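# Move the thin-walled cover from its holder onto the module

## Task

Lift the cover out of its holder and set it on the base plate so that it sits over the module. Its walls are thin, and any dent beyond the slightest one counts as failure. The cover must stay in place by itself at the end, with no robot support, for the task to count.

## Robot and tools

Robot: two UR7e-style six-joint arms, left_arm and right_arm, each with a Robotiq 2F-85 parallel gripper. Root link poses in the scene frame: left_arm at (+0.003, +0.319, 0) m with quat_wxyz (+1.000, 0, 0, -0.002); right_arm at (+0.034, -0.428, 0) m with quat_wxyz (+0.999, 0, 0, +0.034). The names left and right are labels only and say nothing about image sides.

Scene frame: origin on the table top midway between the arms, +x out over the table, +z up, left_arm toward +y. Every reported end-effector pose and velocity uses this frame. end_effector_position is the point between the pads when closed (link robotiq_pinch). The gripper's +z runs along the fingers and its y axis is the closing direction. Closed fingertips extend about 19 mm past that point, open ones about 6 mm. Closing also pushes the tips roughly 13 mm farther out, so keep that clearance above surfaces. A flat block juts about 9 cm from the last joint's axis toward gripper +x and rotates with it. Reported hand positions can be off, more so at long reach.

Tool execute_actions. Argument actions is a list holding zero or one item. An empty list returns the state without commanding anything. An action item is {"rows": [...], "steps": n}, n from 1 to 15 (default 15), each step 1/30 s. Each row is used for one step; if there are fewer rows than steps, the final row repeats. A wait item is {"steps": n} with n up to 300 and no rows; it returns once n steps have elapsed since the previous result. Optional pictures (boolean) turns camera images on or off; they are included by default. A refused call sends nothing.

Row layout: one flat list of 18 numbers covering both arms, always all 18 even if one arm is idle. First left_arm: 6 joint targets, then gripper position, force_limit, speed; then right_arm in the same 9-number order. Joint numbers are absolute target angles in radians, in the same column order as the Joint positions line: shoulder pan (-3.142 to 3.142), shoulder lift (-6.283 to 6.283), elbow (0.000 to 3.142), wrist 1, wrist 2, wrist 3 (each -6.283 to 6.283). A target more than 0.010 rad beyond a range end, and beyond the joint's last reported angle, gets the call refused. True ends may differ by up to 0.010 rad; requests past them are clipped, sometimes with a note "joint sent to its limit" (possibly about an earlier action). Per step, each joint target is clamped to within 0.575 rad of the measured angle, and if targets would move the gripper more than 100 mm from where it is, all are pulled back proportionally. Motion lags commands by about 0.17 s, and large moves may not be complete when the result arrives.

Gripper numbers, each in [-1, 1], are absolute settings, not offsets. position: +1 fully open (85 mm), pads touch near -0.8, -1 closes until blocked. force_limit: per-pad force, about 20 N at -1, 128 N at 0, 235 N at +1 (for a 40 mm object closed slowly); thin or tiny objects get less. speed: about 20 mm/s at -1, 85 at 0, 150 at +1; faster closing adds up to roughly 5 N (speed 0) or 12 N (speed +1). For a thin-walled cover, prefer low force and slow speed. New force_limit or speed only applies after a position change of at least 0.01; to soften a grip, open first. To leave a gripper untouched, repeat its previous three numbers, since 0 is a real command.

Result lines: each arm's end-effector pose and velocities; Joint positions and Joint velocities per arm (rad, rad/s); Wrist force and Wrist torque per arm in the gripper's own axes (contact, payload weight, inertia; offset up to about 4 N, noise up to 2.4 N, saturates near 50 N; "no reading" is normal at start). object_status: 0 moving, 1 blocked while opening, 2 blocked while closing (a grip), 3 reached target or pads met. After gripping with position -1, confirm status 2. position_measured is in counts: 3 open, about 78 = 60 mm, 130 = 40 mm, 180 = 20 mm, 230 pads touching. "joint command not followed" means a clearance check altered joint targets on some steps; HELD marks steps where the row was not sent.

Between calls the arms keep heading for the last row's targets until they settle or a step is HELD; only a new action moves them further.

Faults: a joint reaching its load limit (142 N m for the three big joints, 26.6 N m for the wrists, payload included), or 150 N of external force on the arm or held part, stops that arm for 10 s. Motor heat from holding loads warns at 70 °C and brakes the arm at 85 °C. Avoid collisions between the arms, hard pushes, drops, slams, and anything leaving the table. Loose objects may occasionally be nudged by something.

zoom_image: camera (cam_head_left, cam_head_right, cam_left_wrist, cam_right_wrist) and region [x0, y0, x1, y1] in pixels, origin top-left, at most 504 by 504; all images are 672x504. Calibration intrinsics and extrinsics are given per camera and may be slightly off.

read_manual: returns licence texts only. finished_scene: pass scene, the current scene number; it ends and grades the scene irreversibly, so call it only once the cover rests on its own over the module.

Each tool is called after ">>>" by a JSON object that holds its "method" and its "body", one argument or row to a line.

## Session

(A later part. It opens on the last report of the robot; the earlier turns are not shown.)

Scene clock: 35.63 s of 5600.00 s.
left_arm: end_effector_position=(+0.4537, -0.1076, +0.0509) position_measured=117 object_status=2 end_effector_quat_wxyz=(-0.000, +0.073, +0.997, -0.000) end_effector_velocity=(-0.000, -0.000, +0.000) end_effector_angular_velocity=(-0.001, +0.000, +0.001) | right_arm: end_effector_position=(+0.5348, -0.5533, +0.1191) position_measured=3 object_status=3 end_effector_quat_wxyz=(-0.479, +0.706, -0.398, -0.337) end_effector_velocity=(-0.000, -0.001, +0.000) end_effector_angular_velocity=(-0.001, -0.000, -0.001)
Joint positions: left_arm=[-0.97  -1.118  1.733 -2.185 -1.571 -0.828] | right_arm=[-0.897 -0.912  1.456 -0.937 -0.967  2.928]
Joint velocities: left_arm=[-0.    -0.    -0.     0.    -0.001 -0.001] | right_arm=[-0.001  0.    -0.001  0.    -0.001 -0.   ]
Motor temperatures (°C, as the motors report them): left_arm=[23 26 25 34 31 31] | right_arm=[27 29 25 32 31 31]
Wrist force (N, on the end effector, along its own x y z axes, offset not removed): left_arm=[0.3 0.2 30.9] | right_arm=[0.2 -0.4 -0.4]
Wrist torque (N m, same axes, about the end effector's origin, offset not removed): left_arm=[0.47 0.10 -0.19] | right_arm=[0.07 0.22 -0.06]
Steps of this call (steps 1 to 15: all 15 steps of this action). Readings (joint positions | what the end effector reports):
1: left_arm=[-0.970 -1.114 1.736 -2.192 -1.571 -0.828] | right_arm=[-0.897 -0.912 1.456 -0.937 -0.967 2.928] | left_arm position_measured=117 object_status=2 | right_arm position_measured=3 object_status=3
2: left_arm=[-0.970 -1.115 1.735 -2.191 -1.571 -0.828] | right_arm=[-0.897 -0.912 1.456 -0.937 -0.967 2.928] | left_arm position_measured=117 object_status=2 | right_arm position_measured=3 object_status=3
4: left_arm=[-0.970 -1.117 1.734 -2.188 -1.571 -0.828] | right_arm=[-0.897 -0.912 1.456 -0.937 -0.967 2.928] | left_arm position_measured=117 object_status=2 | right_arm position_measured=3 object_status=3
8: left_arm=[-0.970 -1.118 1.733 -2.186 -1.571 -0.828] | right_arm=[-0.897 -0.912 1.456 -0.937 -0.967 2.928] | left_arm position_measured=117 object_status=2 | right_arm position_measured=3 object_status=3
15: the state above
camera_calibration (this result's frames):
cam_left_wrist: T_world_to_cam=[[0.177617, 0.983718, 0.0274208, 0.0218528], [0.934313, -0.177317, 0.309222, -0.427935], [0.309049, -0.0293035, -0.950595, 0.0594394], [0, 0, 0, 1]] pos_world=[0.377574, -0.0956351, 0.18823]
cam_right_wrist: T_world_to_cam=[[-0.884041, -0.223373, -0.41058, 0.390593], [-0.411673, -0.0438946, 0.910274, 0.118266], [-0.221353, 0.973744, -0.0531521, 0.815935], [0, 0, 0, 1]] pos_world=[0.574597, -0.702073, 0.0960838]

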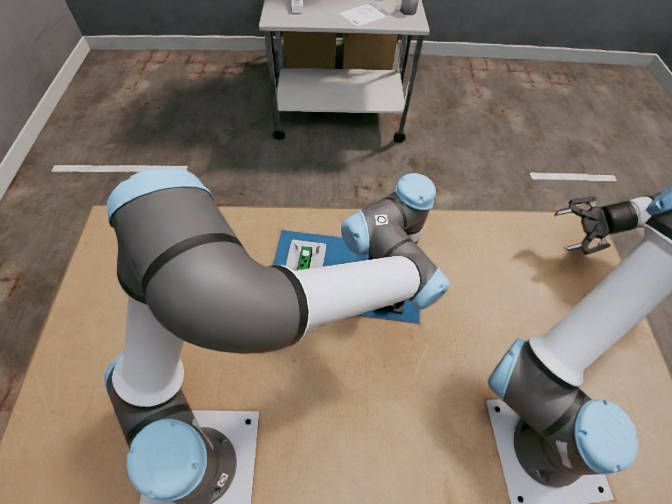

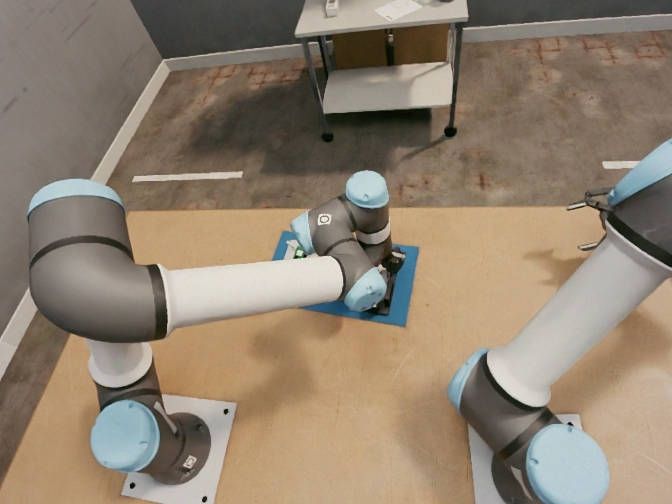

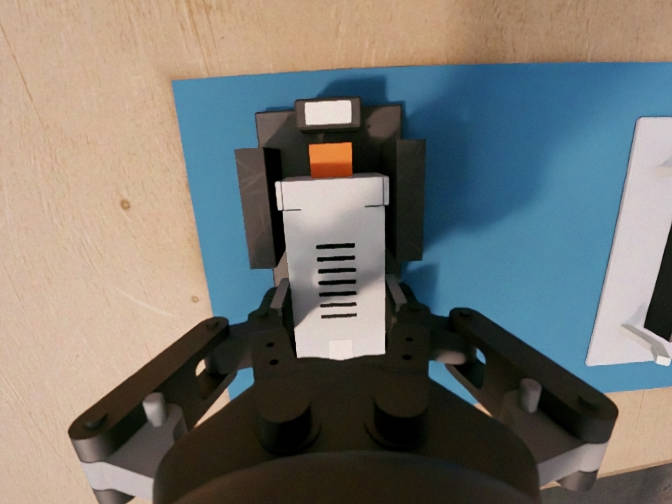

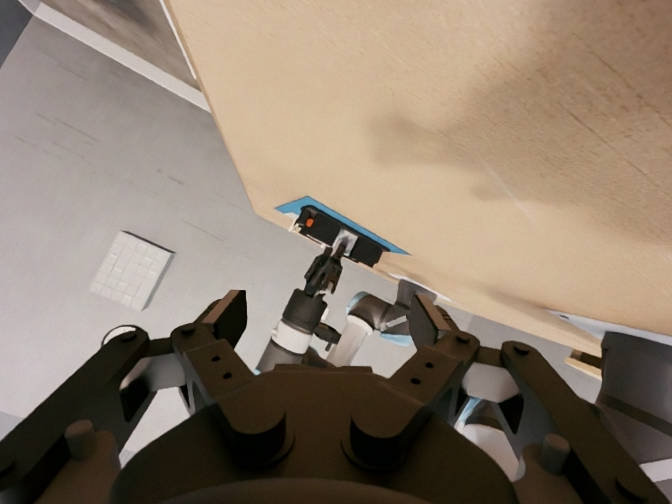

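>>> {"method": "execute_actions", "body": {
  "actions": [
    {"rows":[[-0.9705,-1.1183,1.7327,-2.1854,-1.571,-0.828,0.42,-0.78,-0.5,-0.897,-0.912,1.456,-0.937,-0.967,2.928,1,-1,0]],"steps":12}
  ],
  "pictures": false
}}

>>> {"method": "execute_actions", "body": {
  "actions": [
    {"rows":[[-0.9705,-1.1103,1.7385,-2.1992,-1.571,-0.828,0.42,-0.78,-0.5,-0.897,-0.912,1.456,-0.937,-0.967,2.928,1,-1,0]],"steps":15}
  ],
  "pictures": false
}}

>>> {"method": "execute_actions", "body": {
  "actions": [
    {"rows":[[-0.9705,-1.1103,1.7385,-2.1992,-1.571,-0.828,-1,-0.71,-1,-0.897,-0.912,1.456,-0.937,-0.967,2.928,1,-1,0]],"steps":15}
  ],
  "pictures": false
}}

>>> {"method": "execute_actions", "body": {
  "actions": [
    {"steps":30}
  ]
}}

>>> {"method": "execute_actions", "body": {
  "actions": [
    {"rows":[[-0.9705,-1.1143,1.7356,-2.1923,-1.571,-0.828,-1,-0.71,-1,-0.897,-0.912,1.456,-0.937,-0.967,2.928,1,-1,0]],"steps":15}
  ],
  "pictures": false
}}

>>> {"method": "execute_actions", "body": {
  "actions": [
    {"rows":[[-0.9705,-1.1183,1.7327,-2.1854,-1.571,-0.828,-1,-0.71,-1,-0.897,-0.912,1.456,-0.937,-0.967,2.928,1,-1,0]],"steps":15}
  ]
}}

Scene clock: 53.10 s of 5600.00 s.
left_arm: end_effector_position=(+0.4538, -0.1077, +0.0511) position_measured=78 object_status=0 end_effector_quat_wxyz=(+0.000, +0.073, +0.997, -0.000) end_effector_velocity=(-0.000, -0.000, -0.000) end_effector_angular_velocity=(+0.000, +0.001, -0.001) | right_arm: end_effector_position=(+0.5348, -0.5533, +0.1191) position_measured=3 object_status=3 end_effector_quat_wxyz=(-0.479, +0.706, -0.398, -0.337) end_effector_velocity=(-0.000, -0.000, -0.000) end_effector_angular_velocity=(-0.001, +0.000, +0.001)
Joint positions: left_arm=[-0.971 -1.119  1.732 -2.185 -1.571 -0.828] | right_arm=[-0.897 -0.912  1.456 -0.937 -0.967  2.928]
Joint velocities: left_arm=[-0.     0.001  0.     0.    -0.001  0.   ] | right_arm=[-0.    -0.    -0.    -0.    -0.002  0.   ]
Motor temperatures (°C, as the motors report them): left_arm=[23 26 25 34 31 31] | right_arm=[27 29 25 32 31 31]
Wrist force (N, on the end effector, along its own x y z axes, offset not removed): left_arm=[1.6 -1.8 -0.4] | right_arm=[-2.5 1.1 -1.1]
Wrist torque (N m, same axes, about the end effector's origin, offset not removed): left_arm=[-0.16 -0.31 0.09] | right_arm=[0.23 0.70 -0.24]
Steps of this call (steps 1 to 15: the robot went on to your last target; steps 16 to 90: nothing new was sent; then 14.07 s passed at rest; steps 91 to 102: all 12 steps of this action). Readings (joint positions | what the end effector reports):
91: left_arm=[-0.971 -1.118 1.733 -2.185 -1.571 -0.828] | right_arm=[-0.897 -0.912 1.456 -0.937 -0.967 2.928] | left_arm position_measured=117 object_status=0 | right_arm position_measured=3 object_status=3
92: left_arm=[-0.971 -1.118 1.733 -2.185 -1.571 -0.828] | right_arm=[-0.897 -0.912 1.456 -0.937 -0.967 2.928] | left_arm position_measured=117 object_status=0 | right_arm position_measured=3 object_status=3
94: left_arm=[-0.971 -1.118 1.733 -2.185 -1.571 -0.828] | right_arm=[-0.897 -0.912 1.456 -0.937 -0.967 2.928] | left_arm position_measured=110 object_status=0 | right_arm position_measured=3 object_status=3
98: left_arm=[-0.971 -1.119 1.732 -2.185 -1.571 -0.828] | right_arm=[-0.897 -0.912 1.456 -0.937 -0.967 2.928] | left_arm position_measured=93 object_status=0 | right_arm position_measured=3 object_status=3
102: the state above

Scene clock: 53.60 s of 5600.00 s.
left_arm: end_effector_position=(+0.4537, -0.1075, +0.0450) position_measured=76 object_status=3 end_effector_quat_wxyz=(-0.000, +0.073, +0.997, -0.000) end_effector_velocity=(-0.000, +0.000, -0.000) end_effector_angular_velocity=(-0.000, +0.000, +0.000) | right_arm: end_effector_position=(+0.5348, -0.5533, +0.1191) position_measured=3 object_status=3 end_effector_quat_wxyz=(-0.479, +0.706, -0.398, -0.337) end_effector_velocity=(+0.000, +0.001, -0.000) end_effector_angular_velocity=(-0.000, -0.001, +0.001)
Joint positions: left_arm=[-0.971 -1.11   1.738 -2.199 -1.571 -0.828] | right_arm=[-0.897 -0.912  1.456 -0.937 -0.967  2.928]
Joint velocities: left_arm=[ 0.     0.     0.001 -0.001 -0.    -0.   ] | right_arm=[ 0.002  0.     0.    -0.001  0.    -0.   ]
Motor temperatures (°C, as the motors report them): left_arm=[23 26 25 34 31 31] | right_arm=[27 29 25 32 31 31]
Wrist force (N, on the end effector, along its own x y z axes, offset not removed): left_arm=[-1.6 0.9 2.5] | right_arm=[2.7 0.8 1.0]
Wrist torque (N m, same axes, about the end effector's origin, offset not removed): left_arm=[0.44 0.47 0.13] | right_arm=[0.17 -0.44 -0.01]
Steps of this call (steps 1 to 15: all 15 steps of this action). Readings (joint positions | what the end effector reports):
1: left_arm=[-0.971 -1.118 1.733 -2.186 -1.571 -0.828] | right_arm=[-0.897 -0.912 1.456 -0.937 -0.967 2.928] | left_arm position_measured=77 object_status=0 | right_arm position_measured=3 object_status=3
2: left_arm=[-0.971 -1.117 1.734 -2.188 -1.571 -0.828] | right_arm=[-0.897 -0.912 1.456 -0.937 -0.967 2.928] | left_arm position_measured=77 object_status=0 | right_arm position_measured=3 object_status=3
4: left_arm=[-0.971 -1.114 1.736 -2.193 -1.571 -0.828] | right_arm=[-0.897 -0.912 1.456 -0.937 -0.967 2.928] | left_arm position_measured=76 object_status=0 | right_arm position_measured=3 object_status=3
8: left_arm=[-0.971 -1.111 1.738 -2.198 -1.571 -0.828] | right_arm=[-0.897 -0.912 1.456 -0.937 -0.967 2.928] | left_arm position_measured=76 object_status=0 | right_arm position_measured=3 object_status=3
15: the state above

Scene clock: 54.10 s of 5600.00 s.
left_arm: end_effector_position=(+0.4537, -0.1075, +0.0450) position_measured=98 object_status=0 end_effector_quat_wxyz=(-0.000, +0.073, +0.997, -0.000) end_effector_velocity=(+0.000, +0.000, +0.000) end_effector_angular_velocity=(+0.000, -0.001, -0.001) | right_arm: end_effector_position=(+0.5348, -0.5533, +0.1191) position_measured=3 object_status=3 end_effector_quat_wxyz=(-0.479, +0.706, -0.398, -0.337) end_effector_velocity=(+0.000, +0.000, +0.000) end_effector_angular_velocity=(+0.000, -0.000, -0.001)
Joint positions: left_arm=[-0.971 -1.11   1.738 -2.199 -1.571 -0.828] | right_arm=[-0.897 -0.912  1.456 -0.937 -0.967  2.928]
Joint velocities: left_arm=[-0.    -0.     0.    -0.     0.001  0.001] | right_arm=[-0.    -0.001  0.001 -0.     0.001  0.   ]
Motor temperatures (°C, as the motors report them): left_arm=[23 26 25 34 31 31] | right_arm=[27 29 25 32 31 31]
Wrist force (N, on the end effector, along its own x y z axes, offset not removed): left_arm=[2.0 1.2 -0.7] | right_arm=[0.2 1.8 -1.6]
Wrist torque (N m, same axes, about the end effector's origin, offset not removed): left_arm=[0.38 -0.16 0.20] | right_arm=[0.37 0.17 -0.16]
Steps of this call (steps 1 to 15: all 15 steps of this action). Readings (joint positions | what the end effector reports):
1: left_arm=[-0.971 -1.110 1.738 -2.199 -1.571 -0.828] | right_arm=[-0.897 -0.912 1.456 -0.937 -0.967 2.928] | left_arm position_measured=76 object_status=0 | right_arm position_measured=3 object_status=3
2: left_arm=[-0.971 -1.110 1.738 -2.199 -1.571 -0.828] | right_arm=[-0.897 -0.912 1.456 -0.937 -0.967 2.928] | left_arm position_measured=76 object_status=0 | right_arm position_measured=3 object_status=3
4: left_arm=[-0.971 -1.110 1.738 -2.199 -1.571 -0.828] | right_arm=[-0.897 -0.912 1.456 -0.937 -0.967 2.928] | left_arm position_measured=79 object_status=0 | right_arm position_measured=3 object_status=3
8: left_arm=[-0.971 -1.110 1.738 -2.199 -1.571 -0.828] | right_arm=[-0.897 -0.912 1.456 -0.937 -0.967 2.928] | left_arm position_measured=85 object_status=0 | right_arm position_measured=3 object_status=3
15: the state above

Scene clock: 55.10 s of 5600.00 s.
left_arm: end_effector_position=(+0.4537, -0.1075, +0.0450) position_measured=118 object_status=2 end_effector_quat_wxyz=(+0.000, +0.073, +0.997, -0.000) end_effector_velocity=(+0.000, -0.000, +0.001) end_effector_angular_velocity=(-0.001, -0.001, -0.001) | right_arm: end_effector_position=(+0.5348, -0.5533, +0.1191) position_measured=3 object_status=3 end_effector_quat_wxyz=(-0.479, +0.706, -0.398, -0.337) end_effector_velocity=(+0.000, +0.001, -0.000) end_effector_angular_velocity=(+0.001, -0.000, +0.001)
Joint positions: left_arm=[-0.971 -1.11   1.739 -2.199 -1.571 -0.828] | right_arm=[-0.897 -0.912  1.456 -0.937 -0.967  2.928]
Joint velocities: left_arm=[-0.    -0.001 -0.    -0.    -0.     0.001] | right_arm=[ 0.001  0.     0.001 -0.001  0.001 -0.   ]
Motor temperatures (°C, as the motors report them): left_arm=[23 26 25 34 31 31] | right_arm=[27 29 25 32 31 31]
Wrist force (N, on the end effector, along its own x y z axes, offset not removed): left_arm=[2.7 6.3 -35.7] | right_arm=[-0.3 2.9 -1.4]
Wrist torque (N m, same axes, about the end effector's origin, offset not removed): left_arm=[0.08 0.27 -0.13] | right_arm=[0.54 0.42 -0.17]
Steps of this call (steps 1 to 15: the robot went on to your last target; steps 16 to 30: nothing new was sent). Readings (joint positions | what the end effector reports):
1: left_arm=[-0.971 -1.110 1.738 -2.199 -1.571 -0.828] | right_arm=[-0.897 -0.912 1.456 -0.937 -0.967 2.928] | left_arm position_measured=99 object_status=0 | right_arm position_measured=3 object_status=3
2: left_arm=[-0.971 -1.110 1.738 -2.199 -1.571 -0.828] | right_arm=[-0.897 -0.912 1.456 -0.937 -0.967 2.928] | left_arm position_measured=101 object_status=0 | right_arm position_measured=3 object_status=3
4: left_arm=[-0.971 -1.110 1.739 -2.199 -1.571 -0.828] | right_arm=[-0.897 -0.912 1.456 -0.937 -0.967 2.928] | left_arm position_measured=105 object_status=0 | right_arm position_measured=3 object_status=3
8: left_arm=[-0.971 -1.110 1.739 -2.199 -1.571 -0.828] | right_arm=[-0.897 -0.912 1.456 -0.937 -0.967 2.928] | left_arm position_measured=111 object_status=0 | right_arm position_measured=3 object_status=3
30: the state above
All arms were judged still, so your last target was given up. Only a new action makes them travel on or press farther. Fingers that are still opening or closing keep moving.
camera_calibration (this result's frames):
cam_left_wrist: T_world_to_cam=[[0.17764, 0.983715, 0.0273468, 0.0219644], [0.934291, -0.177313, 0.309291, -0.426058], [0.309103, -0.0293927, -0.950574, 0.0538582], [0, 0, 0, 1]] pos_world=[0.377513, -0.0955693, 0.182372]
cam_right_wrist: T_world_to_cam=[[-0.884041, -0.223373, -0.41058, 0.390593], [-0.411673, -0.0438946, 0.910274, 0.118266], [-0.221353, 0.973744, -0.053152, 0.815935], [0, 0, 0, 1]] pos_world=[0.574597, -0.702073, 0.0960838]

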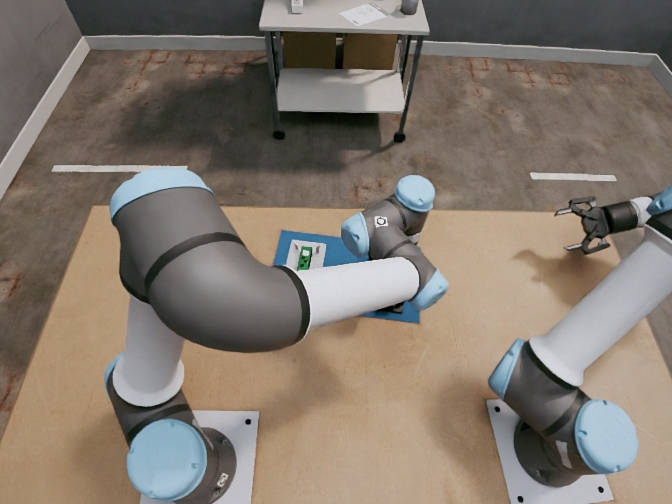

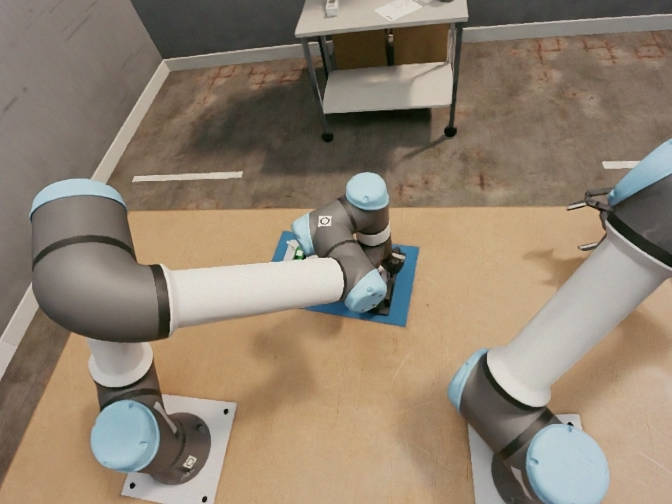

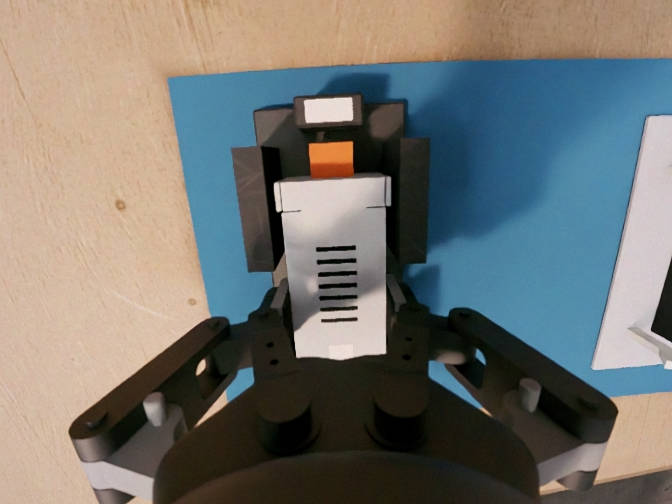

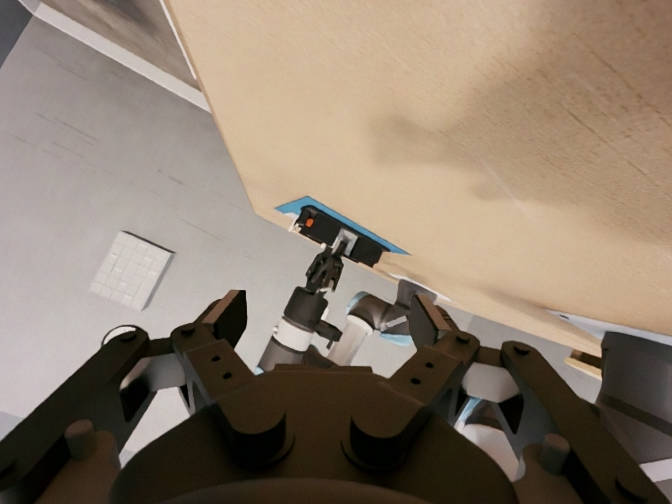

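Scene clock: 55.60 s of 5600.00 s.
left_arm: end_effector_position=(+0.4537, -0.1075, +0.0478) position_measured=119 object_status=2 end_effector_quat_wxyz=(-0.000, +0.073, +0.997, -0.000) end_effector_velocity=(+0.000, -0.001, +0.001) end_effector_angular_velocity=(-0.002, -0.000, +0.000) | right_arm: end_effector_position=(+0.5348, -0.5533, +0.1191) position_measured=3 object_status=3 end_effector_quat_wxyz=(-0.479, +0.706, -0.398, -0.337) end_effector_velocity=(-0.001, -0.000, -0.000) end_effector_angular_velocity=(+0.002, +0.002, -0.001)
Joint positions: left_arm=[-0.971 -1.114  1.736 -2.192 -1.571 -0.828] | right_arm=[-0.897 -0.912  1.456 -0.937 -0.967  2.928]
Joint velocities: left_arm=[ 0.    -0.001 -0.001  0.001 -0.001 -0.   ] | right_arm=[-0.001  0.     0.002  0.001 -0.001 -0.   ]
Motor temperatures (°C, as the motors report them): left_arm=[23 26 25 34 31 31] | right_arm=[27 29 25 32 31 31]
Wrist force (N, on the end effector, along its own x y z axes, offset not removed): left_arm=[1.2 -2.0 44.3] | right_arm=[-1.1 0.7 -0.4]
Wrist torque (N m, same axes, about the end effector's origin, offset not removed): left_arm=[0.20 -0.58 -0.27] | right_arm=[0.41 0.29 0.00]
Steps of this call (steps 1 to 15: all 15 steps of this action). Readings (joint positions | what the end effector reports):
1: left_arm=[-0.971 -1.110 1.738 -2.199 -1.571 -0.828] | right_arm=[-0.897 -0.912 1.456 -0.937 -0.967 2.928] | left_arm position_measured=118 object_status=2 | right_arm position_measured=3 object_status=3
2: left_arm=[-0.971 -1.111 1.738 -2.198 -1.571 -0.828] | right_arm=[-0.897 -0.912 1.456 -0.937 -0.967 2.928] | left_arm position_measured=118 object_status=2 | right_arm position_measured=3 object_status=3
4: left_arm=[-0.971 -1.112 1.737 -2.195 -1.571 -0.828] | right_arm=[-0.897 -0.912 1.456 -0.937 -0.967 2.928] | left_arm position_measured=118 object_status=2 | right_arm position_measured=3 object_status=3
8: left_arm=[-0.971 -1.113 1.736 -2.193 -1.571 -0.828] | right_arm=[-0.897 -0.912 1.456 -0.937 -0.967 2.928] | left_arm position_measured=119 object_status=2 | right_arm position_measured=3 object_status=3
15: the state above

Scene clock: 56.10 s of 5600.00 s.
left_arm: end_effector_position=(+0.4537, -0.1076, +0.0509) position_measured=119 object_status=2 end_effector_quat_wxyz=(-0.000, +0.073, +0.997, -0.000) end_effector_velocity=(-0.001, -0.000, -0.000) end_effector_angular_velocity=(-0.000, +0.002, +0.000) | right_arm: end_effector_position=(+0.5348, -0.5533, +0.1191) position_measured=3 object_status=3 end_effector_quat_wxyz=(-0.479, +0.706, -0.398, -0.337) end_effector_velocity=(+0.000, +0.000, +0.000) end_effector_angular_velocity=(+0.002, +0.001, -0.001)
Joint positions: left_arm=[-0.971 -1.118  1.733 -2.185 -1.571 -0.828] | right_arm=[-0.897 -0.912  1.456 -0.937 -0.967  2.928]
Joint velocities: left_arm=[-0.     0.    -0.     0.001 -0.002 -0.001] | right_arm=[ 0.    -0.    -0.     0.002  0.001 -0.   ]
Motor temperatures (°C, as the motors report them): left_arm=[23 26 25 34 31 31] | right_arm=[27 29 25 32 31 31]
Wrist force (N, on the end effector, along its own x y z axes, offset not removed): left_arm=[1.3 1.1 36.5] | right_arm=[-2.8 1.5 -0.6]
Wrist torque (N m, same axes, about the end effector's origin, offset not removed): left_arm=[0.51 -0.27 -0.29] | right_arm=[0.37 0.70 -0.20]
Steps of this call (steps 1 to 15: all 15 steps of this action). Readings (joint positions | what the end effector reports):
1: left_arm=[-0.971 -1.114 1.736 -2.192 -1.571 -0.828] | right_arm=[-0.897 -0.912 1.456 -0.937 -0.967 2.928] | left_arm position_measured=119 object_status=2 | right_arm position_measured=3 object_status=3
2: left_arm=[-0.971 -1.115 1.735 -2.191 -1.571 -0.828] | right_arm=[-0.897 -0.912 1.456 -0.937 -0.967 2.928] | left_arm position_measured=119 object_status=2 | right_arm position_measured=3 object_status=3
4: left_arm=[-0.971 -1.117 1.734 -2.188 -1.571 -0.828] | right_arm=[-0.897 -0.912 1.456 -0.937 -0.967 2.928] | left_arm position_measured=119 object_status=2 | right_arm position_measured=3 object_status=3
8: left_arm=[-0.971 -1.118 1.733 -2.186 -1.571 -0.828] | right_arm=[-0.897 -0.912 1.456 -0.937 -0.967 2.928] | left_arm position_measured=119 object_status=2 | right_arm position_measured=3 object_status=3
15: the state above
camera_calibration (this result's frames):
cam_left_wrist: T_world_to_cam=[[0.177642, 0.983713, 0.027412, 0.0218568], [0.934313, -0.177337, 0.309211, -0.427925], [0.309036, -0.0293174, -0.950598, 0.0594472], [0, 0, 0, 1]] pos_world=[0.377562, -0.095645, 0.18823]
cam_right_wrist: T_world_to_cam=[[-0.884041, -0.223373, -0.41058, 0.390593], [-0.411673, -0.0438947, 0.910274, 0.118266], [-0.221353, 0.973744, -0.053152, 0.815935], [0, 0, 0, 1]] pos_world=[0.574597, -0.702073, 0.0960836]

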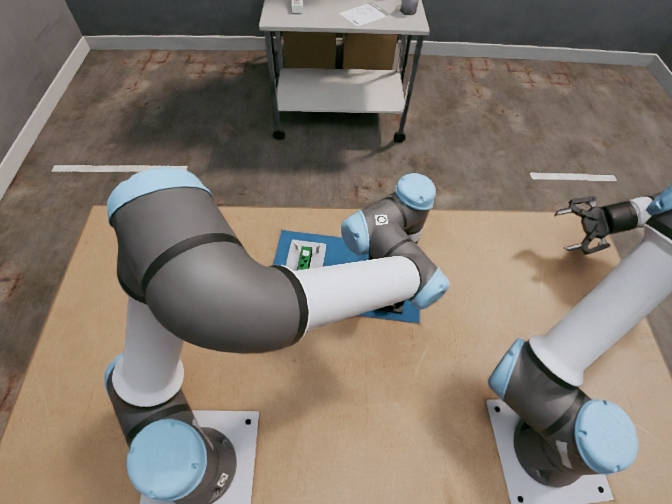

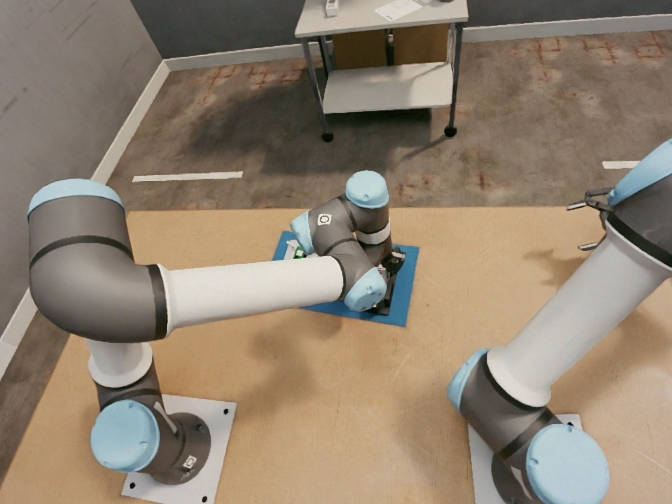

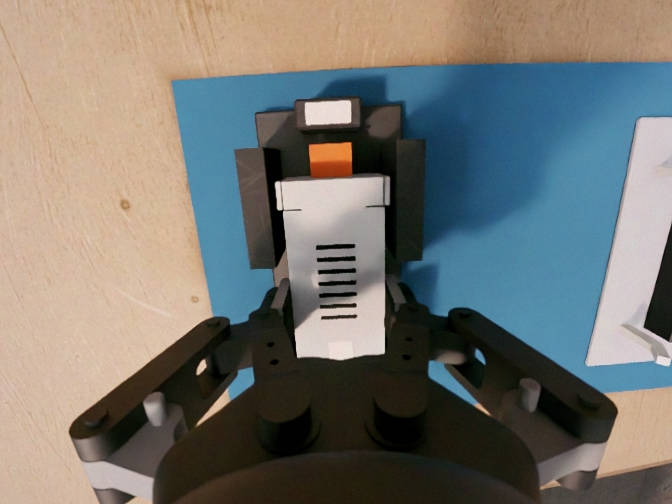

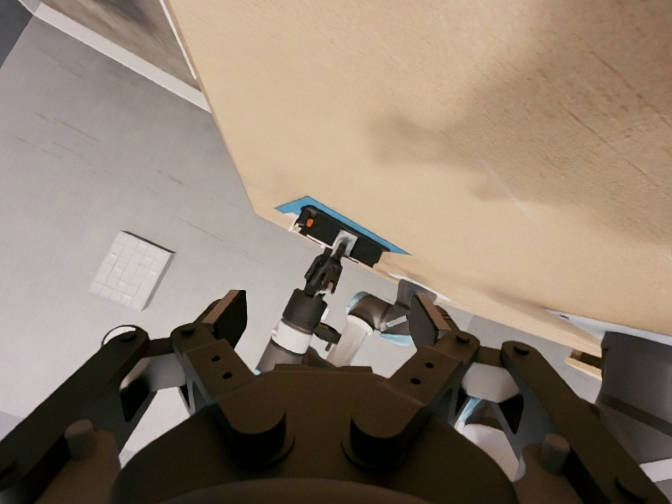

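>>> {"method": "execute_actions", "body": {
  "actions": [
    {"rows":[[-0.9705,-1.1183,1.7327,-2.1854,-1.571,-0.828,0.42,-0.78,-0.5,-0.897,-0.912,1.456,-0.937,-0.967,2.928,1,-1,0]],"steps":12}
  ],
  "pictures": false
}}

>>> {"method": "execute_actions", "body": {
  "actions": [
    {"rows":[[-0.9705,-1.1103,1.7385,-2.1992,-1.571,-0.828,0.42,-0.78,-0.5,-0.897,-0.912,1.456,-0.937,-0.967,2.928,1,-1,0]],"steps":15}
  ],
  "pictures": false
}}

>>> {"method": "execute_actions", "body": {
  "actions": [
    {"rows":[[-0.9705,-1.1103,1.7385,-2.1992,-1.571,-0.828,-1,-0.64,-1,-0.897,-0.912,1.456,-0.937,-0.967,2.928,1,-1,0]],"steps":15}
  ],
  "pictures": false
}}

>>> {"method": "execute_actions", "body": {
  "actions": [
    {"steps":30}
  ],
  "pictures": false
}}

>>> {"method": "execute_actions", "body": {
  "actions": [
    {"rows":[[-0.9705,-1.113,1.7365,-2.1945,-1.571,-0.828,-1,-0.64,-1,-0.897,-0.912,1.456,-0.937,-0.967,2.928,1,-1,0]],"steps":15}
  ],
  "pictures": false
}}

>>> {"method": "execute_actions", "body": {
  "actions": [
    {"rows":[[-0.9705,-1.1156,1.7346,-2.19,-1.571,-0.828,-1,-0.64,-1,-0.897,-0.912,1.456,-0.937,-0.967,2.928,1,-1,0]],"steps":15}
  ],
  "pictures": false
}}

>>> {"method": "execute_actions", "body": {
  "actions": [
    {"rows":[[-0.9705,-1.1183,1.7327,-2.1854,-1.571,-0.828,-1,-0.64,-1,-0.897,-0.912,1.456,-0.937,-0.967,2.928,1,-1,0]],"steps":15}
  ]
}}

Scene clock: 66.87 s of 5600.00 s.
left_arm: end_effector_position=(+0.4538, -0.1078, +0.0512) position_measured=79 object_status=0 end_effector_quat_wxyz=(+0.000, +0.073, +0.997, -0.000) end_effector_velocity=(+0.000, +0.000, -0.000) end_effector_angular_velocity=(+0.001, -0.000, -0.000) | right_arm: end_effector_position=(+0.5348, -0.5533, +0.1191) position_measured=3 object_status=3 end_effector_quat_wxyz=(-0.479, +0.706, -0.398, -0.337) end_effector_velocity=(+0.000, -0.001, -0.000) end_effector_angular_velocity=(+0.000, -0.000, -0.001)
Joint positions: left_arm=[-0.97  -1.119  1.732 -2.185 -1.571 -0.828] | right_arm=[-0.897 -0.912  1.456 -0.937 -0.967  2.928]
Joint velocities: left_arm=[-0.     0.    -0.     0.     0.001  0.   ] | right_arm=[-0.001  0.    -0.     0.     0.    -0.   ]
Motor temperatures (°C, as the motors report them): left_arm=[23 26 25 34 31 31] | right_arm=[27 29 25 32 31 31]
Wrist force (N, on the end effector, along its own x y z axes, offset not removed): left_arm=[-0.2 -0.1 -0.2] | right_arm=[-1.2 4.1 0.9]
Wrist torque (N m, same axes, about the end effector's origin, offset not removed): left_arm=[0.18 0.19 0.22] | right_arm=[0.77 0.48 -0.05]
Steps of this call (steps 1 to 15: the robot went on to your last target; steps 16 to 90: nothing new was sent; then 7.37 s passed at rest; steps 91 to 102: all 12 steps of this action). Readings (joint positions | what the end effector reports):
91: left_arm=[-0.971 -1.118 1.733 -2.185 -1.571 -0.828] | right_arm=[-0.897 -0.912 1.456 -0.937 -0.967 2.928] | left_arm position_measured=119 object_status=0 | right_arm position_measured=3 object_status=3
92: left_arm=[-0.971 -1.118 1.733 -2.185 -1.571 -0.828] | right_arm=[-0.897 -0.912 1.456 -0.937 -0.967 2.928] | left_arm position_measured=119 object_status=0 | right_arm position_measured=3 object_status=3
94: left_arm=[-0.970 -1.118 1.733 -2.185 -1.571 -0.828] | right_arm=[-0.897 -0.912 1.456 -0.937 -0.967 2.928] | left_arm position_measured=112 object_status=0 | right_arm position_measured=3 object_status=3
98: left_arm=[-0.970 -1.119 1.732 -2.185 -1.571 -0.828] | right_arm=[-0.897 -0.912 1.456 -0.937 -0.967 2.928] | left_arm position_measured=95 object_status=0 | right_arm position_measured=3 object_status=3
102: the state above

Scene clock: 67.37 s of 5600.00 s.
left_arm: end_effector_position=(+0.4537, -0.1075, +0.0450) position_measured=76 object_status=3 end_effector_quat_wxyz=(-0.000, +0.073, +0.997, -0.000) end_effector_velocity=(+0.000, +0.000, -0.001) end_effector_angular_velocity=(+0.001, +0.000, +0.000) | right_arm: end_effector_position=(+0.5348, -0.5533, +0.1191) position_measured=3 object_status=3 end_effector_quat_wxyz=(-0.479, +0.706, -0.398, -0.337) end_effector_velocity=(+0.000, +0.001, -0.000) end_effector_angular_velocity=(+0.001, +0.000, +0.001)
Joint positions: left_arm=[-0.97  -1.11   1.738 -2.199 -1.571 -0.828] | right_arm=[-0.897 -0.912  1.456 -0.937 -0.967  2.928]
Joint velocities: left_arm=[ 0.     0.001  0.    -0.     0.    -0.   ] | right_arm=[ 0.001  0.     0.     0.     0.    -0.   ]
Motor temperatures (°C, as the motors report them): left_arm=[23 26 25 34 31 31] | right_arm=[27 29 25 32 31 31]
Wrist force (N, on the end effector, along its own x y z axes, offset not removed): left_arm=[-1.9 1.1 -0.4] | right_arm=[2.5 1.7 -1.3]
Wrist torque (N m, same axes, about the end effector's origin, offset not removed): left_arm=[0.43 0.44 0.26] | right_arm=[0.31 -0.27 -0.50]
Steps of this call (steps 1 to 15: all 15 steps of this action). Readings (joint positions | what the end effector reports):
1: left_arm=[-0.970 -1.118 1.733 -2.186 -1.571 -0.828] | right_arm=[-0.897 -0.912 1.456 -0.937 -0.967 2.928] | left_arm position_measured=78 object_status=0 | right_arm position_measured=3 object_status=3
2: left_arm=[-0.970 -1.117 1.734 -2.188 -1.571 -0.828] | right_arm=[-0.897 -0.912 1.456 -0.937 -0.967 2.928] | left_arm position_measured=77 object_status=0 | right_arm position_measured=3 object_status=3
4: left_arm=[-0.970 -1.114 1.736 -2.193 -1.571 -0.828] | right_arm=[-0.897 -0.912 1.456 -0.937 -0.967 2.928] | left_arm position_measured=76 object_status=0 | right_arm position_measured=3 object_status=3
8: left_arm=[-0.970 -1.111 1.738 -2.198 -1.571 -0.828] | right_arm=[-0.897 -0.912 1.456 -0.937 -0.967 2.928] | left_arm position_measured=76 object_status=0 | right_arm position_measured=3 object_status=3
15: the state above

Scene clock: 67.87 s of 5600.00 s.
left_arm: end_effector_position=(+0.4537, -0.1075, +0.0450) position_measured=98 object_status=0 end_effector_quat_wxyz=(-0.000, +0.073, +0.997, -0.000) end_effector_velocity=(-0.000, +0.000, -0.000) end_effector_angular_velocity=(+0.001, +0.001, +0.000) | right_arm: end_effector_position=(+0.5348, -0.5533, +0.1191) position_measured=3 object_status=3 end_effector_quat_wxyz=(-0.479, +0.706, -0.398, -0.337) end_effector_velocity=(-0.001, +0.001, -0.000) end_effector_angular_velocity=(+0.001, +0.002, +0.002)
Joint positions: left_arm=[-0.97  -1.11   1.738 -2.199 -1.571 -0.828] | right_arm=[-0.897 -0.912  1.456 -0.937 -0.967  2.928]
Joint velocities: left_arm=[-0.     0.001  0.     0.    -0.    -0.   ] | right_arm=[ 0.001  0.     0.001  0.    -0.001  0.   ]
Motor temperatures (°C, as the motors report them): left_arm=[23 26 25 34 31 31] | right_arm=[27 29 25 32 31 31]
Wrist force (N, on the end effector, along its own x y z axes, offset not removed): left_arm=[2.0 1.3 -1.4] | right_arm=[3.2 4.3 1.9]
Wrist torque (N m, same axes, about the end effector's origin, offset not removed): left_arm=[0.31 -0.17 -0.05] | right_arm=[0.87 -0.47 -0.11]
Steps of this call (steps 1 to 15: all 15 steps of this action). Readings (joint positions | what the end effector reports):
1: left_arm=[-0.970 -1.110 1.738 -2.199 -1.571 -0.828] | right_arm=[-0.897 -0.912 1.456 -0.937 -0.967 2.928] | left_arm position_measured=76 object_status=0 | right_arm position_measured=3 object_status=3
2: left_arm=[-0.970 -1.110 1.738 -2.199 -1.571 -0.828] | right_arm=[-0.897 -0.912 1.456 -0.937 -0.967 2.928] | left_arm position_measured=76 object_status=0 | right_arm position_measured=3 object_status=3
4: left_arm=[-0.970 -1.110 1.738 -2.199 -1.571 -0.828] | right_arm=[-0.897 -0.912 1.456 -0.937 -0.967 2.928] | left_arm position_measured=79 object_status=0 | right_arm position_measured=3 object_status=3
8: left_arm=[-0.970 -1.110 1.738 -2.199 -1.571 -0.828] | right_arm=[-0.897 -0.912 1.456 -0.937 -0.967 2.928] | left_arm position_measured=85 object_status=0 | right_arm position_measured=3 object_status=3
15: the state above

Scene clock: 68.87 s of 5600.00 s.
left_arm: end_effector_position=(+0.4537, -0.1075, +0.0450) position_measured=120 object_status=2 end_effector_quat_wxyz=(+0.000, +0.073, +0.997, -0.000) end_effector_velocity=(+0.000, -0.000, +0.000) end_effector_angular_velocity=(-0.000, -0.001, -0.000) | right_arm: end_effector_position=(+0.5348, -0.5533, +0.1191) position_measured=3 object_status=3 end_effector_quat_wxyz=(-0.479, +0.706, -0.398, -0.337) end_effector_velocity=(-0.000, +0.000, -0.000) end_effector_angular_velocity=(+0.000, +0.000, +0.000)
Joint positions: left_arm=[-0.97  -1.11   1.739 -2.199 -1.571 -0.828] | right_arm=[-0.897 -0.912  1.456 -0.937 -0.967  2.928]
Joint velocities: left_arm=[-0. -0. -0.  0.  0. -0.] | right_arm=[ 0. -0.  0. -0.  0.  0.]
Motor temperatures (°C, as the motors report them): left_arm=[23 26 25 34 31 31] | right_arm=[27 29 25 32 31 31]
Wrist force (N, on the end effector, along its own x y z axes, offset not removed): left_arm=[-0.4 8.3 -40.1] | right_arm=[1.0 1.2 -0.5]
Wrist torque (N m, same axes, about the end effector's origin, offset not removed): left_arm=[-0.08 0.64 0.03] | right_arm=[0.38 -0.06 -0.08]
Steps of this call (steps 1 to 15: the robot went on to your last target; steps 16 to 30: nothing new was sent). Readings (joint positions | what the end effector reports):
1: left_arm=[-0.970 -1.110 1.738 -2.199 -1.571 -0.828] | right_arm=[-0.897 -0.912 1.456 -0.937 -0.967 2.928] | left_arm position_measured=99 object_status=0 | right_arm position_measured=3 object_status=3
2: left_arm=[-0.970 -1.110 1.738 -2.199 -1.571 -0.828] | right_arm=[-0.897 -0.912 1.456 -0.937 -0.967 2.928] | left_arm position_measured=101 object_status=0 | right_arm position_measured=3 object_status=3
4: left_arm=[-0.970 -1.110 1.739 -2.199 -1.571 -0.828] | right_arm=[-0.897 -0.912 1.456 -0.937 -0.967 2.928] | left_arm position_measured=105 object_status=0 | right_arm position_measured=3 object_status=3
8: left_arm=[-0.970 -1.110 1.739 -2.199 -1.571 -0.828] | right_arm=[-0.897 -0.912 1.456 -0.937 -0.967 2.928] | left_arm position_measured=111 object_status=0 | right_arm position_measured=3 object_status=3
30: the state above
All arms were judged still, so your last target was given up. Only a new action makes them travel on or press farther. Fingers that are still opening or closing keep moving.

Scene clock: 69.37 s of 5600.00 s.
left_arm: end_effector_position=(+0.4536, -0.1075, +0.0468) position_measured=121 object_status=2 end_effector_quat_wxyz=(-0.000, +0.073, +0.997, +0.000) end_effector_velocity=(+0.000, -0.000, +0.001) end_effector_angular_velocity=(-0.001, -0.001, -0.000) | right_arm: end_effector_position=(+0.5348, -0.5533, +0.1191) position_measured=3 object_status=3 end_effector_quat_wxyz=(-0.479, +0.706, -0.398, -0.337) end_effector_velocity=(-0.001, -0.000, -0.000) end_effector_angular_velocity=(+0.000, +0.001, +0.000)
Joint positions: left_arm=[-0.97  -1.113  1.737 -2.194 -1.571 -0.828] | right_arm=[-0.897 -0.912  1.456 -0.937 -0.967  2.928]
Joint velocities: left_arm=[ 0.    -0.001 -0.001  0.001  0.     0.   ] | right_arm=[-0.001  0.001  0.    -0.    -0.001  0.   ]
Motor temperatures (°C, as the motors report them): left_arm=[23 26 25 34 31 31] | right_arm=[27 29 25 32 31 31]
Wrist force (N, on the end effector, along its own x y z axes, offset not removed): left_arm=[-5.1 -3.7 34.9] | right_arm=[-0.8 0.3 1.6]
Wrist torque (N m, same axes, about the end effector's origin, offset not removed): left_arm=[0.13 0.40 -0.09] | right_arm=[0.10 0.25 -0.14]
Steps of this call (steps 1 to 15: all 15 steps of this action). Readings (joint positions | what the end effector reports):
1: left_arm=[-0.970 -1.110 1.738 -2.199 -1.571 -0.828] | right_arm=[-0.897 -0.912 1.456 -0.937 -0.967 2.928] | left_arm position_measured=120 object_status=2 | right_arm position_measured=3 object_status=3
2: left_arm=[-0.970 -1.111 1.738 -2.198 -1.571 -0.828] | right_arm=[-0.897 -0.912 1.456 -0.937 -0.967 2.928] | left_arm position_measured=120 object_status=2 | right_arm position_measured=3 object_status=3
4: left_arm=[-0.970 -1.112 1.738 -2.196 -1.571 -0.828] | right_arm=[-0.897 -0.912 1.456 -0.937 -0.967 2.928] | left_arm position_measured=120 object_status=2 | right_arm position_measured=3 object_status=3
8: left_arm=[-0.970 -1.112 1.737 -2.195 -1.571 -0.828] | right_arm=[-0.897 -0.912 1.456 -0.937 -0.967 2.928] | left_arm position_measured=120 object_status=2 | right_arm position_measured=3 object_status=3
15: the state above

Scene clock: 69.87 s of 5600.00 s.
left_arm: end_effector_position=(+0.4537, -0.1076, +0.0489) position_measured=121 object_status=2 end_effector_quat_wxyz=(-0.000, +0.073, +0.997, -0.000) end_effector_velocity=(-0.000, +0.000, -0.001) end_effector_angular_velocity=(+0.002, +0.001, +0.000) | right_arm: end_effector_position=(+0.5348, -0.5533, +0.1191) position_measured=3 object_status=3 end_effector_quat_wxyz=(-0.479, +0.706, -0.398, -0.337) end_effector_velocity=(-0.000, -0.000, +0.000) end_effector_angular_velocity=(+0.001, +0.000, -0.002)
Joint positions: left_arm=[-0.97  -1.116  1.735 -2.19  -1.571 -0.828] | right_arm=[-0.897 -0.912  1.456 -0.937 -0.967  2.928]
Joint velocities: left_arm=[ 0.     0.001 -0.     0.002 -0.    -0.   ] | right_arm=[-0.001 -0.     0.001  0.001  0.002 -0.   ]
Motor temperatures (°C, as the motors report them): left_arm=[23 26 25 34 31 31] | right_arm=[27 29 25 32 31 31]
Wrist force (N, on the end effector, along its own x y z axes, offset not removed): left_arm=[-1.4 0.6 45.7] | right_arm=[2.8 2.1 0.1]
Wrist torque (N m, same axes, about the end effector's origin, offset not removed): left_arm=[0.31 -0.11 0.11] | right_arm=[0.23 -0.33 -0.15]
Steps of this call (steps 1 to 15: all 15 steps of this action). Readings (joint positions | what the end effector reports):
1: left_arm=[-0.970 -1.113 1.737 -2.194 -1.571 -0.828] | right_arm=[-0.897 -0.912 1.456 -0.937 -0.967 2.928] | left_arm position_measured=121 object_status=2 | right_arm position_measured=3 object_status=3
2: left_arm=[-0.970 -1.113 1.736 -2.193 -1.571 -0.828] | right_arm=[-0.897 -0.912 1.456 -0.937 -0.967 2.928] | left_arm position_measured=121 object_status=2 | right_arm position_measured=3 object_status=3
4: left_arm=[-0.970 -1.114 1.736 -2.192 -1.571 -0.828] | right_arm=[-0.897 -0.912 1.456 -0.937 -0.967 2.928] | left_arm position_measured=121 object_status=2 | right_arm position_measured=3 object_status=3
8: left_arm=[-0.970 -1.115 1.735 -2.190 -1.571 -0.828] | right_arm=[-0.897 -0.912 1.456 -0.937 -0.967 2.928] | left_arm position_measured=121 object_status=2 | right_arm position_measured=3 object_status=3
15: the state above

Scene clock: 70.37 s of 5600.00 s.
left_arm: end_effector_position=(+0.4537, -0.1076, +0.0509) position_measured=121 object_status=2 end_effector_quat_wxyz=(-0.000, +0.073, +0.997, -0.000) end_effector_velocity=(-0.000, -0.000, -0.000) end_effector_angular_velocity=(+0.000, +0.001, -0.001) | right_arm: end_effector_position=(+0.5348, -0.5533, +0.1191) position_measured=3 object_status=3 end_effector_quat_wxyz=(-0.479, +0.706, -0.398, -0.337) end_effector_velocity=(+0.000, -0.000, +0.000) end_effector_angular_velocity=(-0.001, -0.001, +0.002)
Joint positions: left_arm=[-0.971 -1.118  1.733 -2.185 -1.571 -0.828] | right_arm=[-0.897 -0.912  1.456 -0.937 -0.967  2.928]
Joint velocities: left_arm=[-0.    -0.    -0.     0.001 -0.001  0.   ] | right_arm=[ 0.001 -0.001 -0.001  0.    -0.001 -0.   ]
Motor temperatures (°C, as the motors report them): left_arm=[23 26 25 34 31 31] | right_arm=[27 29 25 32 31 31]
Wrist force (N, on the end effector, along its own x y z axes, offset not removed): left_arm=[-3.4 0.4 42.6] | right_arm=[4.1 5.0 -0.1]
Wrist torque (N m, same axes, about the end effector's origin, offset not removed): left_arm=[0.39 0.31 0.11] | right_arm=[0.86 -0.64 -0.01]
Steps of this call (steps 1 to 15: all 15 steps of this action). Readings (joint positions | what the end effector reports):
1: left_arm=[-0.970 -1.116 1.735 -2.190 -1.571 -0.828] | right_arm=[-0.897 -0.912 1.456 -0.937 -0.967 2.928] | left_arm position_measured=121 object_status=2 | right_arm position_measured=3 object_status=3
2: left_arm=[-0.971 -1.116 1.734 -2.189 -1.571 -0.828] | right_arm=[-0.897 -0.912 1.456 -0.937 -0.967 2.928] | left_arm position_measured=121 object_status=2 | right_arm position_measured=3 object_status=3
4: left_arm=[-0.971 -1.117 1.733 -2.187 -1.571 -0.828] | right_arm=[-0.897 -0.912 1.456 -0.937 -0.967 2.928] | left_arm position_measured=121 object_status=2 | right_arm position_measured=3 object_status=3
8: left_arm=[-0.971 -1.118 1.733 -2.186 -1.571 -0.828] | right_arm=[-0.897 -0.912 1.456 -0.937 -0.967 2.928] | left_arm position_measured=121 object_status=2 | right_arm position_measured=3 object_status=3
15: the state above
camera_calibration (this result's frames):
cam_left_wrist: T_world_to_cam=[[0.177638, 0.983713, 0.027438, 0.0218484], [0.93431, -0.177342, 0.309217, -0.427928], [0.309047, -0.0292931, -0.950596, 0.0594449], [0, 0, 0, 1]] pos_world=[0.377565, -0.0956407, 0.188231]
cam_right_wrist: T_world_to_cam=[[-0.884041, -0.223373, -0.41058, 0.390593], [-0.411673, -0.0438945, 0.910274, 0.118266], [-0.221353, 0.973744, -0.0531522, 0.815935], [0, 0, 0, 1]] pos_world=[0.574597, -0.702073, 0.0960838]

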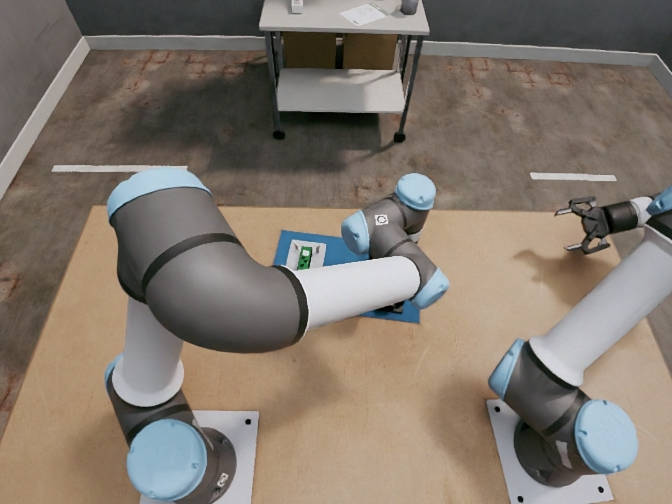

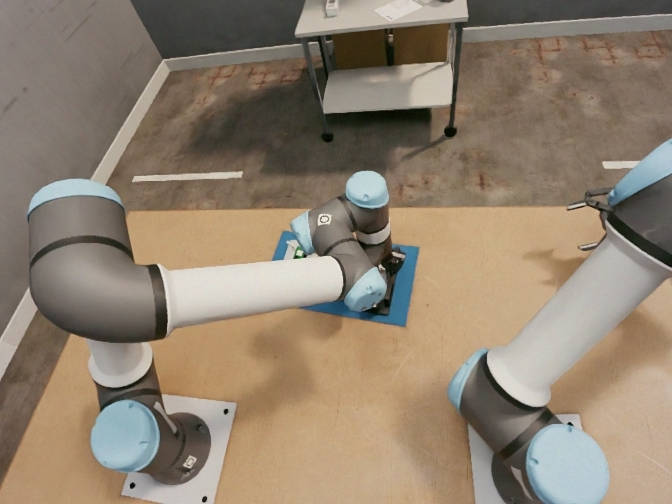

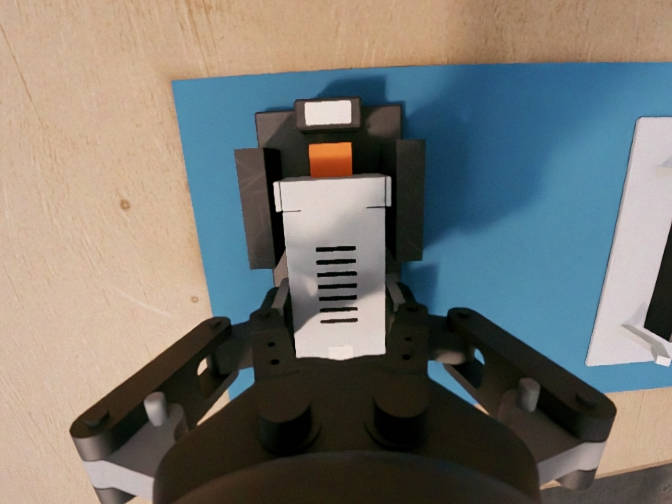

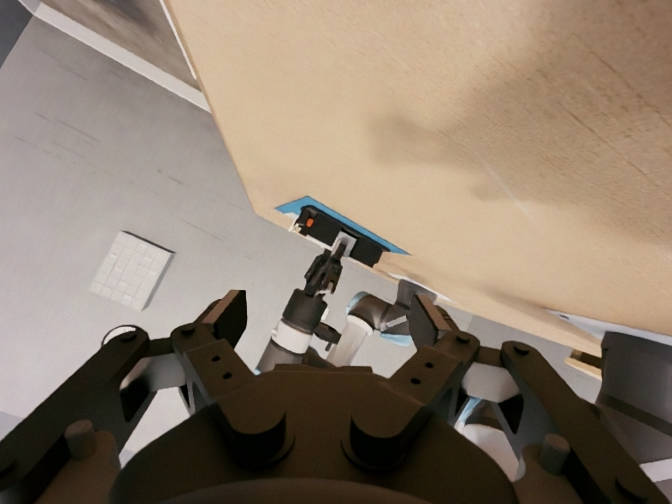

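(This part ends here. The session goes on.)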